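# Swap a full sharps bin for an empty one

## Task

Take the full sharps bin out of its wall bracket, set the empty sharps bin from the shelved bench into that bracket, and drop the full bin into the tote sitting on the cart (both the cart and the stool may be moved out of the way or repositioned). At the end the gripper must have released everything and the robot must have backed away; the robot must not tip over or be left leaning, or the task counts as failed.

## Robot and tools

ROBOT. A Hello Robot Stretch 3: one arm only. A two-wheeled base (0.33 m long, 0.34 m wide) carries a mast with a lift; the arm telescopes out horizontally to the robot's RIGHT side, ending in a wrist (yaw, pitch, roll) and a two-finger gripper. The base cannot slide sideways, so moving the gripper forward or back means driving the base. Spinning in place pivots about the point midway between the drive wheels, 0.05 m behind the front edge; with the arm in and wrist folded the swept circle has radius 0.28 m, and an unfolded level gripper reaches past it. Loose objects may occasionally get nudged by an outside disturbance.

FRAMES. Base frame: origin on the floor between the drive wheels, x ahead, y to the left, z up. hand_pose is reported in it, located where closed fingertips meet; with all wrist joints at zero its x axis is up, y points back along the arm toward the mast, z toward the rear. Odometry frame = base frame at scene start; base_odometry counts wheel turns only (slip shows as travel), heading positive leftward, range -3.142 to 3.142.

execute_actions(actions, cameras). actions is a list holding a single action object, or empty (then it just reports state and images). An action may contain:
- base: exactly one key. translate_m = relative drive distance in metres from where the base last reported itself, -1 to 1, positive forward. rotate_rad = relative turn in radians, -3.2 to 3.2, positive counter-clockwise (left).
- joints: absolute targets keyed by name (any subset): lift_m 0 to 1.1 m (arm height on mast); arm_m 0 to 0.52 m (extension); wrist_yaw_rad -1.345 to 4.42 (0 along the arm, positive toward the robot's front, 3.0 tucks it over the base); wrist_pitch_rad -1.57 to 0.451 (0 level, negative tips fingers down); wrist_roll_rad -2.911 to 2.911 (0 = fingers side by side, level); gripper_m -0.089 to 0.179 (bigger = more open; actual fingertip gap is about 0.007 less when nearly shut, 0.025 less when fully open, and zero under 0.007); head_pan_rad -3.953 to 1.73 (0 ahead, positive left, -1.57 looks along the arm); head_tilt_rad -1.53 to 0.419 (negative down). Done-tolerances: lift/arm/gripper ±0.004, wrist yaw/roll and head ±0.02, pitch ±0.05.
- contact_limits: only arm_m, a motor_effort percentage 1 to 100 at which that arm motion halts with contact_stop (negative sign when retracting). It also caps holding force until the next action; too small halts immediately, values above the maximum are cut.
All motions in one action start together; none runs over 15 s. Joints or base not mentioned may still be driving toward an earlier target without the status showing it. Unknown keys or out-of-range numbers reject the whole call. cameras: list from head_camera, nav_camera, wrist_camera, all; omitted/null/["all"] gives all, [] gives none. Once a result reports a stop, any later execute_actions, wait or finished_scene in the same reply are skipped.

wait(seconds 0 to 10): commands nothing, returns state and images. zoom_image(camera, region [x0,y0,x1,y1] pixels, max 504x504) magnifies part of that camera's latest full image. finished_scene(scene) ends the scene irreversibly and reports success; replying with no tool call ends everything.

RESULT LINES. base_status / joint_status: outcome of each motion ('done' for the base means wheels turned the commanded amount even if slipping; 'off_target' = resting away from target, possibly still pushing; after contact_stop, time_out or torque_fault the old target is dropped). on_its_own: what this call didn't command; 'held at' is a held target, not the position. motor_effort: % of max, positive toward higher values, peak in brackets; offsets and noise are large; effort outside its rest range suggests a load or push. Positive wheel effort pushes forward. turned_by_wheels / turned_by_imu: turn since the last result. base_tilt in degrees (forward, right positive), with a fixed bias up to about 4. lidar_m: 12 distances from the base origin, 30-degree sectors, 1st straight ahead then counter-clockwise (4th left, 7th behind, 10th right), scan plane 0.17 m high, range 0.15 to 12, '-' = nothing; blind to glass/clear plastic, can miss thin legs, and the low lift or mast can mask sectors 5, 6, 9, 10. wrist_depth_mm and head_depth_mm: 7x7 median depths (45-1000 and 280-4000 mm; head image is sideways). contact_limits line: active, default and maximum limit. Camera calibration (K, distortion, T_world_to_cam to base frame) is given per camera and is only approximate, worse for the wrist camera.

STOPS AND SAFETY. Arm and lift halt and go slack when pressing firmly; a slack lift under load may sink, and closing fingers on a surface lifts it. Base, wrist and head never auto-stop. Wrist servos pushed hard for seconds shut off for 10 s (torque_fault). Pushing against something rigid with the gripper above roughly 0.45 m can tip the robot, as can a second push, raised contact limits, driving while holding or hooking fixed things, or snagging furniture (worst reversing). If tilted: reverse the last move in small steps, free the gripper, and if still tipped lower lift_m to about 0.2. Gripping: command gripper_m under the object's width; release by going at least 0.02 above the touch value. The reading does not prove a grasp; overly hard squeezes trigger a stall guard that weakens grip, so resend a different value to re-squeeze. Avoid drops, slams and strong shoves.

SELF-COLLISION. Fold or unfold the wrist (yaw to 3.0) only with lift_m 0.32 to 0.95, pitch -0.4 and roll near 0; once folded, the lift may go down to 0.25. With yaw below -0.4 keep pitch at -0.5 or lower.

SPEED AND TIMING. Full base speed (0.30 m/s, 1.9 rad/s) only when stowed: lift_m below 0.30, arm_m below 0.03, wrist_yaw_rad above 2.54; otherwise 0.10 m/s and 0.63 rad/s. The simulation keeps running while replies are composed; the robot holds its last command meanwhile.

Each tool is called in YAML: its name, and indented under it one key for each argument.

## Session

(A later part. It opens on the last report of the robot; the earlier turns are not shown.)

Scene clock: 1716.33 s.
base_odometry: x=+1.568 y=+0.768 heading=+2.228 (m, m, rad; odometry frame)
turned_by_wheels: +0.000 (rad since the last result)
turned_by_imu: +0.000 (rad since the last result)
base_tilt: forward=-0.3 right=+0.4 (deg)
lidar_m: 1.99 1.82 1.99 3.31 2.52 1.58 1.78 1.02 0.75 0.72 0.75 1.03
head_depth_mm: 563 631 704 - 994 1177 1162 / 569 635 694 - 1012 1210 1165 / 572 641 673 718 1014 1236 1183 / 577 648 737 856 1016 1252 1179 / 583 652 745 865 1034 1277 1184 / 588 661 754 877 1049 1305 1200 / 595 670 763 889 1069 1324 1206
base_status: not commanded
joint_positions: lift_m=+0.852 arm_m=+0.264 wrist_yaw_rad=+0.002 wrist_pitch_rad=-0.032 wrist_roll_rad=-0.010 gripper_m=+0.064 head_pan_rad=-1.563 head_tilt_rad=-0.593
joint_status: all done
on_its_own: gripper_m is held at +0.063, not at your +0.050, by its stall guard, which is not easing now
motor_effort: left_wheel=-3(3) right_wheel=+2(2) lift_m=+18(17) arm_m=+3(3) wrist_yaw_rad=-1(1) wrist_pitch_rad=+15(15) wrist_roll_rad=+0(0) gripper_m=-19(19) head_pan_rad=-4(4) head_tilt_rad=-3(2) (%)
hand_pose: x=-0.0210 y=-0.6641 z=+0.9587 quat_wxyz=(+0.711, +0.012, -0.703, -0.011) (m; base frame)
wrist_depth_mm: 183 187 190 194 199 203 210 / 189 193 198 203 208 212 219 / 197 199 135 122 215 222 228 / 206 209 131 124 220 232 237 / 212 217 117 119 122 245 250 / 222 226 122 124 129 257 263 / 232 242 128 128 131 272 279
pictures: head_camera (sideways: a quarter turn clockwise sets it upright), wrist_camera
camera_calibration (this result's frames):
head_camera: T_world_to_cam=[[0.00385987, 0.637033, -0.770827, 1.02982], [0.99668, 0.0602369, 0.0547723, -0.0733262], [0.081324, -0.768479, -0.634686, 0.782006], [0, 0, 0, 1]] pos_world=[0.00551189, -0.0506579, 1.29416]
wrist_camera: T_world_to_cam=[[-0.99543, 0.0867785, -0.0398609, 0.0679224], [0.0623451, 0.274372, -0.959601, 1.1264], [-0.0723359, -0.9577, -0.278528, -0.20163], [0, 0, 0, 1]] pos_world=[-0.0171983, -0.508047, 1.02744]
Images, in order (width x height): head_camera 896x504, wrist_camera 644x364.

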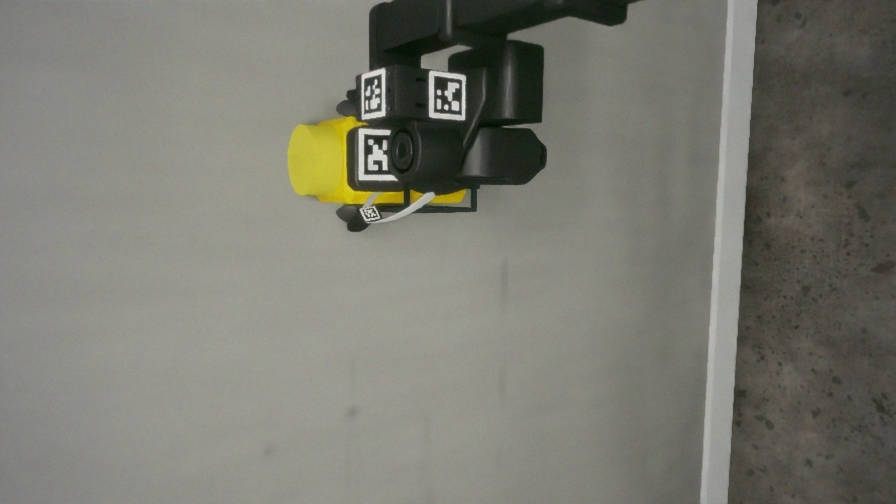

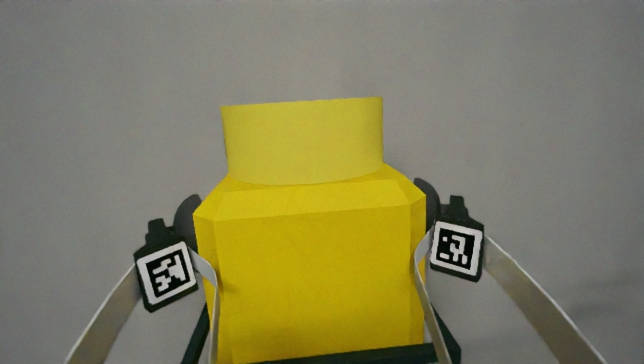

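zoom_image:
  camera: "head_camera"
  region: [330, 150, 500, 240]

Region (330, 150, 500, 240) of head_camera's 896x504 image, scaled by 2.965, with more detail than that image has; it fills the top 267 rows of this view, and the rest is white.

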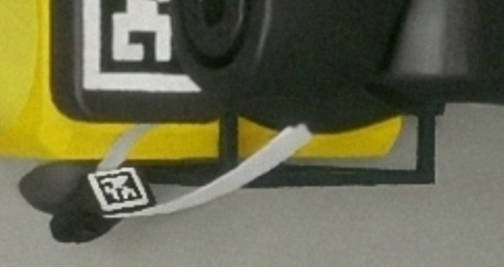

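execute_actions:
  actions:
    - {"joints": {"lift_m": 0.846}}
  cameras: ["head_camera", "wrist_camera"]

Scene clock: 1728.27 s.
base_odometry: x=+1.568 y=+0.768 heading=+2.228 (m, m, rad; odometry frame)
turned_by_wheels: +0.000 (rad since the last result)
turned_by_imu: +0.000 (rad since the last result)
base_tilt: forward=-0.2 right=+0.4 (deg)
lidar_m: 1.99 1.82 1.99 3.31 2.52 1.58 1.78 1.02 0.75 0.72 0.75 1.03
head_depth_mm: 563 630 713 - 986 1188 1165 / 567 634 695 - 1012 1205 1168 / 574 643 666 724 1015 1220 1177 / 579 647 735 851 1018 1260 1180 / 585 653 743 867 1032 1282 1193 / 589 662 753 879 1052 1309 1200 / 595 668 762 894 1070 1322 1204
base_status: not commanded
joint_positions: lift_m=+0.846 arm_m=+0.264 wrist_yaw_rad=+0.002 wrist_pitch_rad=-0.025 wrist_roll_rad=-0.010 gripper_m=+0.064 head_pan_rad=-1.563 head_tilt_rad=-0.593
joint_status: all done
on_its_own: gripper_m is held at +0.063, not at your +0.050, by its stall guard, which is not easing now
motor_effort: left_wheel=-3(4) right_wheel=+2(2) lift_m=+17(17) arm_m=+3(2) wrist_yaw_rad=-1(1) wrist_pitch_rad=+12(15) wrist_roll_rad=+0(0) gripper_m=-19(19) head_pan_rad=-4(3) head_tilt_rad=-3(3) (%)
hand_pose: x=-0.0210 y=-0.6643 z=+0.9547 quat_wxyz=(+0.711, +0.010, -0.703, -0.008) (m; base frame)
wrist_depth_mm: 183 187 192 196 202 205 210 / 190 195 199 203 207 212 219 / 198 201 134 123 217 222 228 / 207 210 131 124 221 232 238 / 214 216 117 119 123 244 249 / 221 224 122 124 129 256 263 / 229 239 126 128 130 267 276
pictures: head_camera (sideways: a quarter turn clockwise sets it upright), wrist_camera
camera_calibration (this result's frames):
head_camera: T_world_to_cam=[[0.00385962, 0.637037, -0.770824, 1.02982], [0.99668, 0.060237, 0.0547726, -0.0733265], [0.0813243, -0.768476, -0.634689, 0.782011], [0, 0, 0, 1]] pos_world=[0.00551191, -0.0506578, 1.29416]
wrist_camera: T_world_to_cam=[[-0.99543, 0.0864739, -0.0405205, 0.0682112], [0.0623572, 0.267212, -0.961618, 1.11976], [-0.0723273, -0.95975, -0.271383, -0.211161], [0, 0, 0, 1]] pos_world=[-0.0171983, -0.507774, 1.02224]
Images, in order (width x height): head_camera 896x504, wrist_camera 644x364.

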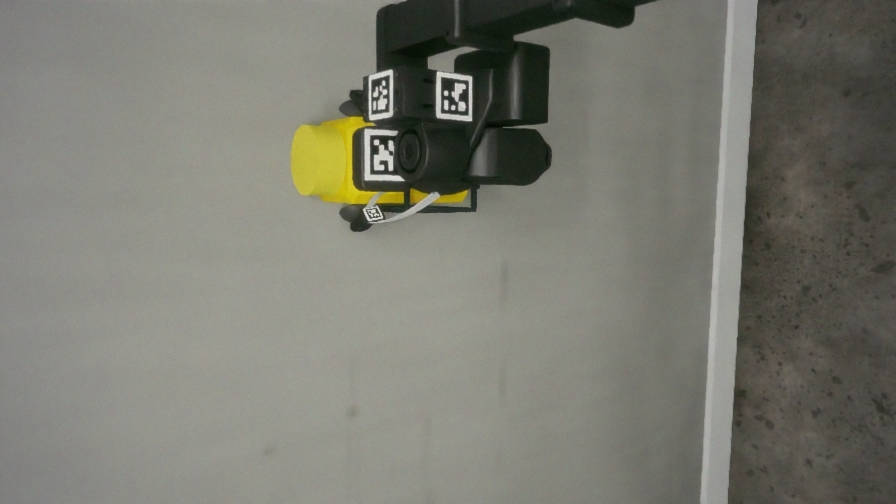

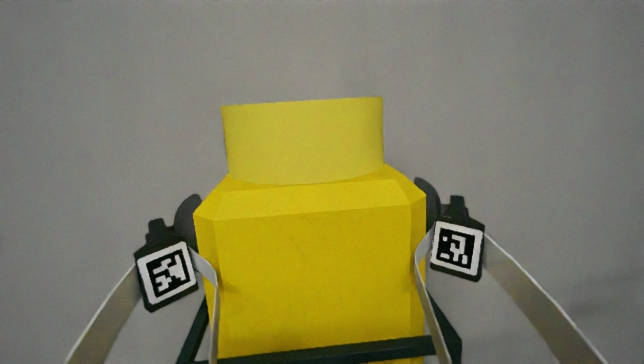

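execute_actions:
  actions:
    - {"joints": {"gripper_m": 0.15}}
  cameras: ["head_camera", "wrist_camera"]

Scene clock: 1736.53 s.
base_odometry: x=+1.568 y=+0.768 heading=+2.228 (m, m, rad; odometry frame)
turned_by_wheels: +0.000 (rad since the last result)
turned_by_imu: +0.000 (rad since the last result)
base_tilt: forward=-0.3 right=+0.4 (deg)
lidar_m: 1.99 1.82 1.99 3.30 2.52 1.59 1.78 1.02 0.75 0.72 0.75 1.03
head_depth_mm: 564 630 713 - 984 1184 1160 / 568 634 693 - 1013 1205 1166 / 573 642 686 721 1015 1232 1178 / 577 647 733 856 1021 1256 1183 / 584 655 746 861 1035 1277 1192 / 588 661 754 879 1048 1311 1191 / 593 666 764 887 1070 1318 1207
base_status: not commanded
joint_positions: lift_m=+0.846 arm_m=+0.264 wrist_yaw_rad=+0.002 wrist_pitch_rad=-0.021 wrist_roll_rad=-0.010 gripper_m=+0.150 head_pan_rad=-1.563 head_tilt_rad=-0.593
joint_status: all done
motor_effort: left_wheel=-4(3) right_wheel=+2(2) lift_m=+17(17) arm_m=+3(2) wrist_yaw_rad=-1(1) wrist_pitch_rad=+10(11) wrist_roll_rad=+0(0) gripper_m=+1(88) head_pan_rad=-3(3) head_tilt_rad=-3(3) (%)
hand_pose: x=-0.0210 y=-0.6644 z=+0.9556 quat_wxyz=(+0.711, +0.008, -0.703, -0.007) (m; base frame)
wrist_depth_mm: 184 188 191 195 200 205 210 / 190 194 198 203 208 214 217 / 197 202 135 119 216 222 227 / 205 208 130 121 222 232 239 / 213 218 114 116 120 - 250 / 219 228 119 120 126 258 262 / 233 239 124 125 129 266 276
pictures: head_camera (sideways: a quarter turn clockwise sets it upright), wrist_camera
camera_calibration (this result's frames):
head_camera: T_world_to_cam=[[0.00385961, 0.637037, -0.770824, 1.02982], [0.99668, 0.060237, 0.0547726, -0.0733265], [0.0813243, -0.768476, -0.63469, 0.782011], [0, 0, 0, 1]] pos_world=[0.00551191, -0.0506578, 1.29416]
wrist_camera: T_world_to_cam=[[-0.995429, 0.0863377, -0.0408302, 0.0684603], [0.0623651, 0.263835, -0.96255, 1.11929], [-0.0723319, -0.960696, -0.268013, -0.214871], [0, 0, 0, 1]] pos_world=[-0.0171992, -0.507643, 1.02258]
Images, in order (width x height): head_camera 896x504, wrist_camera 644x364.

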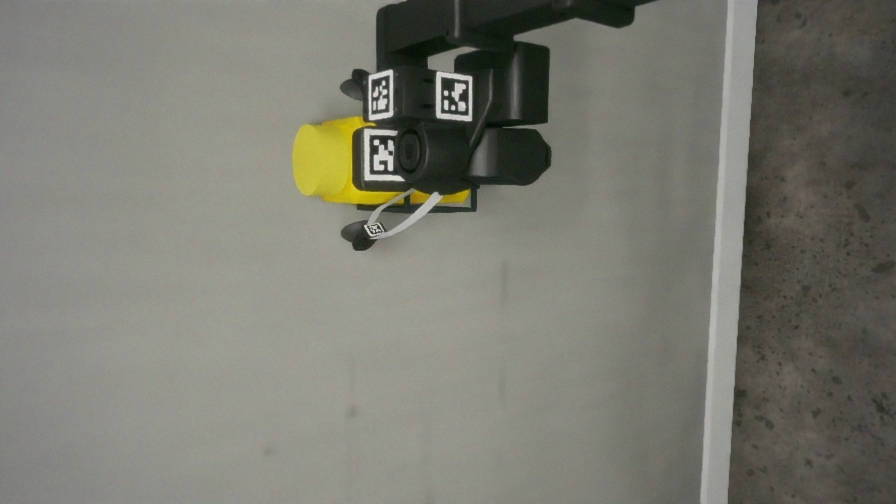

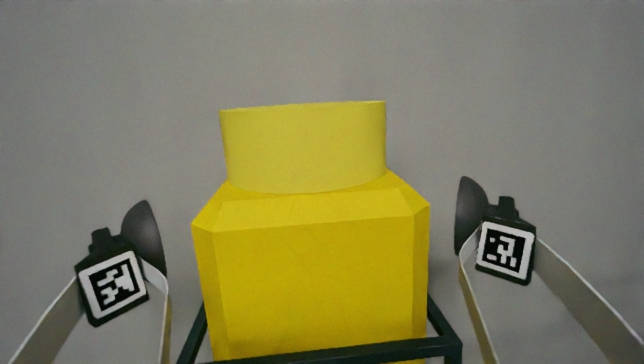

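execute_actions:
  actions:
    - {"joints": {"arm_m": 0.0, "lift_m": 0.86}}
  cameras: ["head_camera", "wrist_camera"]

Scene clock: 1748.67 s.
base_odometry: x=+1.568 y=+0.768 heading=+2.228 (m, m, rad; odometry frame)
turned_by_wheels: +0.000 (rad since the last result)
turned_by_imu: +0.001 (rad since the last result)
base_tilt: forward=-0.3 right=+0.4 (deg)
lidar_m: 1.99 1.82 1.98 3.32 2.52 1.58 1.78 1.02 0.75 0.72 0.75 1.03
head_depth_mm: 563 628 712 820 991 1120 - / 568 635 696 812 957 - - / 573 641 667 707 973 - 1183 / 578 648 737 852 1032 1259 1182 / 583 654 744 867 1036 1275 1188 / 589 660 755 881 1054 1307 1201 / 595 667 763 891 1065 1317 1202
base_status: not commanded
joint_positions: lift_m=+0.860 arm_m=+0.000 wrist_yaw_rad=+0.002 wrist_pitch_rad=-0.020 wrist_roll_rad=-0.010 gripper_m=+0.150 head_pan_rad=-1.563 head_tilt_rad=-0.593
joint_status: all done
motor_effort: left_wheel=-3(4) right_wheel=+2(2) lift_m=+32(32) arm_m=-4(3) wrist_yaw_rad=-1(2) wrist_pitch_rad=+9(10) wrist_roll_rad=+0(0) gripper_m=+1(0) head_pan_rad=-3(4) head_tilt_rad=-3(3) (%)
hand_pose: x=-0.0210 y=-0.4009 z=+0.9691 quat_wxyz=(+0.711, +0.008, -0.703, -0.007) (m; base frame)
wrist_depth_mm: 409 421 430 436 447 461 469 / 425 430 439 457 468 478 482 / 433 451 455 453 477 497 507 / 459 463 473 382 493 517 527 / 470 481 496 396 524 - 551 / 486 519 517 537 554 575 587 / 506 534 549 565 575 590 605
pictures: head_camera (sideways: a quarter turn clockwise sets it upright), wrist_camera
camera_calibration (this result's frames):
head_camera: T_world_to_cam=[[0.00386072, 0.637051, -0.770812, 1.0298], [0.99668, 0.0602341, 0.0547736, -0.0733278], [0.0813227, -0.768464, -0.634704, 0.78203], [0, 0, 0, 1]] pos_world=[0.00551181, -0.0506577, 1.29416]
wrist_camera: T_world_to_cam=[[-0.99541, 0.086505, -0.0409302, 0.0463782], [0.0624233, 0.262727, -0.962849, 1.06269], [-0.0725377, -0.960985, -0.266921, 0.0406825], [0, 0, 0, 1]] pos_world=[-0.0172205, -0.244115, 1.03597]
Images, in order (width x height): head_camera 896x504, wrist_camera 644x364.

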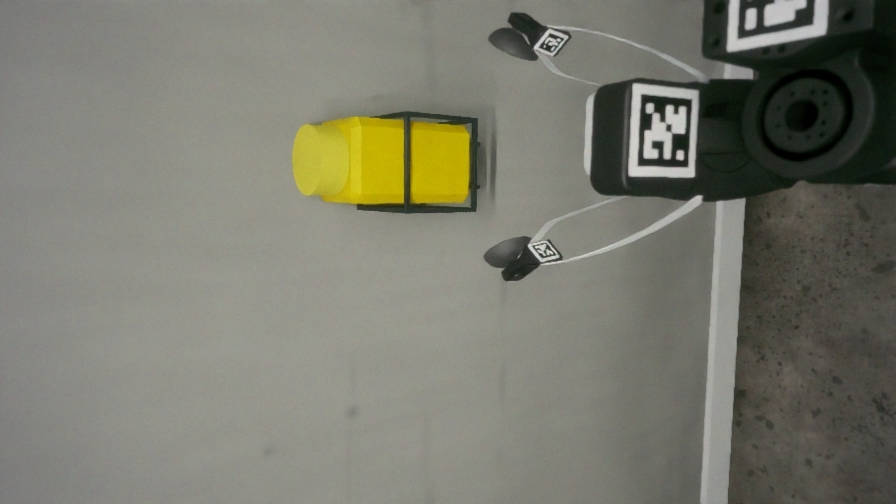

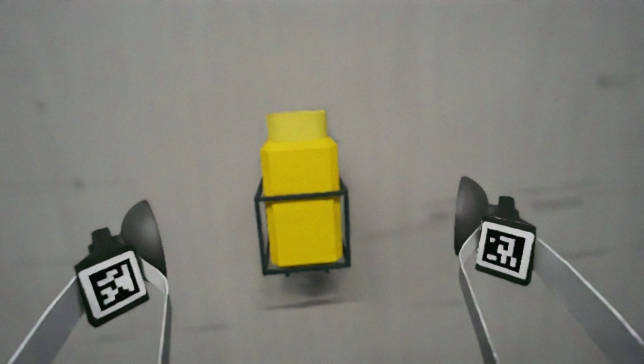

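execute_actions:
  actions:
    - {"base": {"translate_m": 0.3}, "joints": {"wrist_yaw_rad": 2.9, "wrist_pitch_rad": -0.4, "gripper_m": 0.04, "head_pan_rad": -2.0, "head_tilt_rad": -0.5}}
  cameras: ["head_camera", "nav_camera"]

Scene clock: 1765.20 s.
base_odometry: x=+1.385 y=+1.006 heading=+2.228 (m, m, rad; odometry frame)
turned_by_wheels: +0.000 (rad since the last result)
turned_by_imu: +0.000 (rad since the last result)
base_tilt: forward=-0.3 right=+0.3 (deg)
lidar_m: 1.69 1.65 1.60 3.34 2.95 1.86 2.08 1.03 0.75 0.72 0.75 1.03
head_depth_mm: 681 761 856 985 1160 1355 - / 658 730 811 925 1084 1240 - / 636 701 753 762 1021 1177 - / 611 675 751 841 968 1113 - / 592 648 719 804 916 1064 1184 / 573 625 691 771 870 1005 1122 / 555 605 664 737 833 949 1080
base_status: done
joint_positions: lift_m=+0.860 arm_m=+0.000 wrist_yaw_rad=+2.897 wrist_pitch_rad=-0.413 wrist_roll_rad=-0.010 gripper_m=+0.040 head_pan_rad=-1.993 head_tilt_rad=-0.508
joint_status: all done
motor_effort: left_wheel=-4(6) right_wheel=+2(5) lift_m=+31(32) arm_m=-4(3) wrist_yaw_rad=+3(3) wrist_pitch_rad=+6(10) wrist_roll_rad=+0(0) gripper_m=+0(86) head_pan_rad=-4(39) head_tilt_rad=+4(12) (%)
hand_pose: x=+0.0333 y=+0.0731 z=+0.8734 quat_wxyz=(+0.229, +0.701, +0.061, +0.673) (m; base frame)
wrist_depth_mm: - - - - - - - / - - - - - - - / - - - - - - - / - - - - - - - / - - - - - - - / - - - - - - - / - - - - - 968 970
pictures: head_camera (sideways: a quarter turn clockwise sets it upright), nav_camera (sideways: a quarter turn counterclockwise sets it upright)
camera_calibration (this result's frames):
head_camera: T_world_to_cam=[[0.241065, 0.515564, -0.822242, 1.0954], [0.933007, -0.356355, 0.050096, -0.0668555], [-0.267183, -0.779234, -0.566929, 0.695987], [0, 0, 0, 1]] pos_world=[-0.0157299, -0.0462363, 1.29861]
nav_camera: T_world_to_cam=[[-0.156246, -0.499386, 0.852174, -1.07063], [-0.906619, 0.414883, 0.0768988, -0.0450805], [-0.391955, -0.760583, -0.517577, 0.628771], [0, 0, 0, 1]] pos_world=[0.0382972, -0.0377227, 1.24127]
Images, in order (width x height): head_camera 896x504, nav_camera 672x504.

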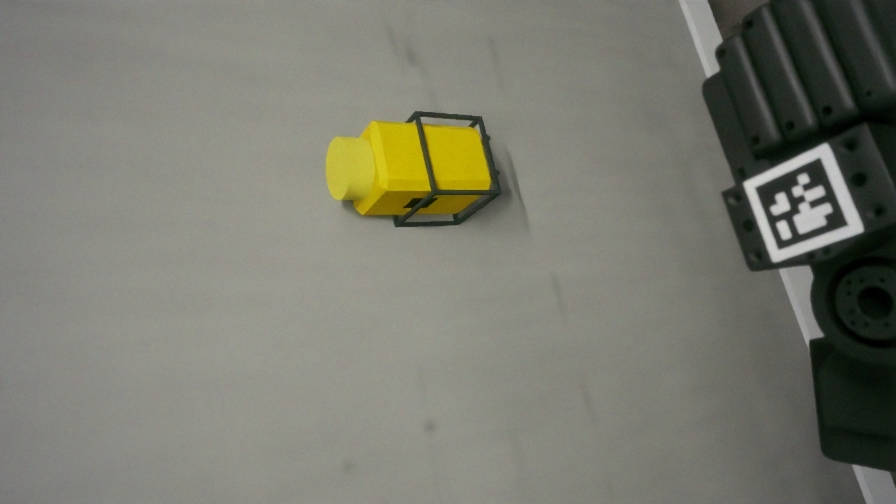

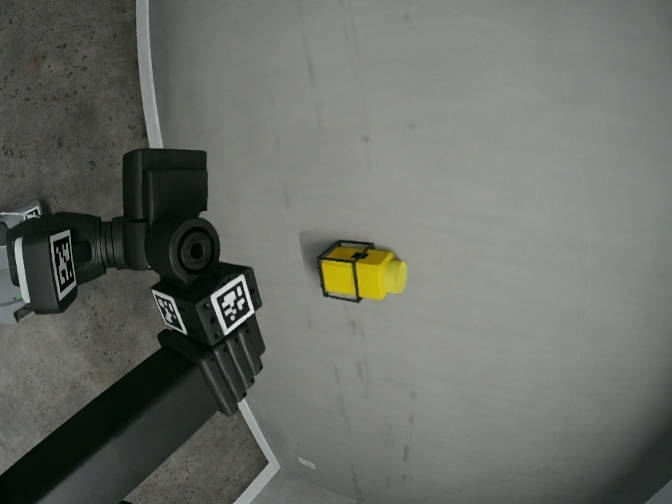

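execute_actions:
  actions:
    - {"joints": {"head_pan_rad": -3.62, "head_tilt_rad": -0.25}}
  cameras: ["head_camera", "nav_camera"]

Scene clock: 1775.13 s.
base_odometry: x=+1.385 y=+1.006 heading=+2.228 (m, m, rad; odometry frame)
turned_by_wheels: +0.000 (rad since the last result)
turned_by_imu: +0.000 (rad since the last result)
base_tilt: forward=-0.3 right=+0.3 (deg)
lidar_m: 1.69 1.64 1.60 3.34 2.94 1.84 2.08 1.03 0.75 0.72 0.75 1.03
head_depth_mm: 2215 2366 2523 2676 2519 1909 - / 2099 2259 2389 2458 2323 2007 - / 2021 2122 2267 2286 2313 1928 - / 1934 2043 2198 2311 2405 1864 - / 1852 1965 2090 2230 2352 1872 - / 1797 1880 1995 2094 2242 1891 1564 / 1723 1816 1920 2011 2149 1901 1480
base_status: not commanded
joint_positions: lift_m=+0.860 arm_m=+0.000 wrist_yaw_rad=+2.897 wrist_pitch_rad=-0.413 wrist_roll_rad=-0.010 gripper_m=+0.040 head_pan_rad=-3.613 head_tilt_rad=-0.261
joint_status: all done
motor_effort: left_wheel=-4(4) right_wheel=+2(1) lift_m=+32(32) arm_m=-4(4) wrist_yaw_rad=+3(2) wrist_pitch_rad=+6(6) wrist_roll_rad=+0(0) gripper_m=+0(0) head_pan_rad=-4(48) head_tilt_rad=+5(21) (%)
hand_pose: x=+0.0333 y=+0.0731 z=+0.8734 quat_wxyz=(+0.229, +0.701, +0.061, +0.673) (m; base frame)
wrist_depth_mm: - - - - - - - / - - - - - - - / - - - - - - - / - - - - - - - / - - - - - - - / - - - - - - - / - - - - - 994 968
pictures: head_camera (sideways: a quarter turn clockwise sets it upright), nav_camera (sideways: a quarter turn counterclockwise sets it upright)
camera_calibration (this result's frames):
head_camera: T_world_to_cam=[[0.308698, -0.167065, -0.936373, 1.24386], [-0.392395, -0.919145, 0.0346287, -0.0386474], [-0.866448, 0.356738, -0.349293, 0.416452], [0, 0, 0, 1]] pos_world=[-0.0383065, 0.0237176, 1.31152]
nav_camera: T_world_to_cam=[[-0.291526, 0.0789147, 0.953302, -1.20175], [0.475472, 0.876711, 0.0728281, -0.0482359], [-0.830023, 0.4745, -0.293106, 0.339337], [0, 0, 0, 1]] pos_world=[-0.0457499, -0.0238907, 1.24861]
Images, in order (width x height): head_camera 896x504, nav_camera 672x504.

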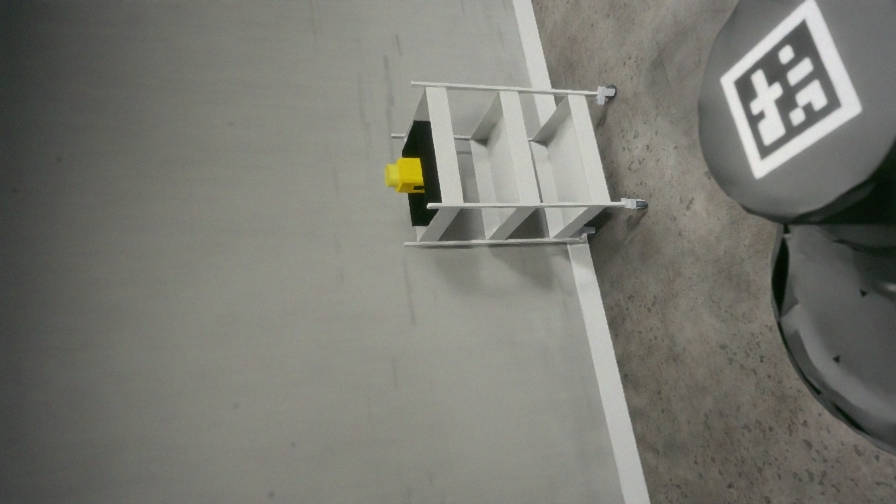

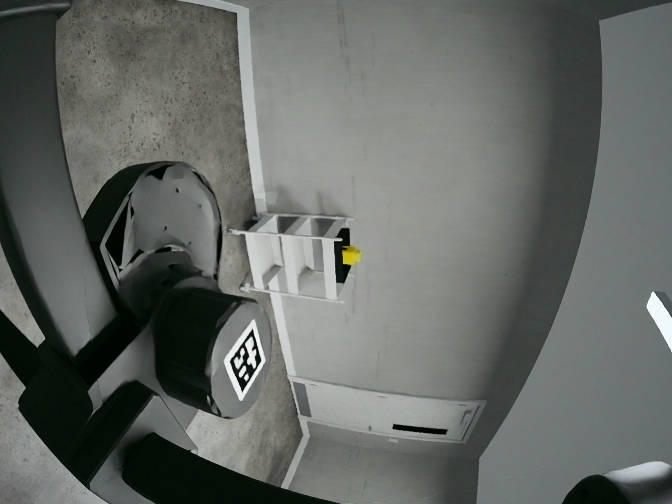

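The full bin stands upright in the tote on the cart, and the empty bin is seated in the bracket. Finishing scene 1.

finished_scene:
  scene: 1

The scene is finished: the task was done.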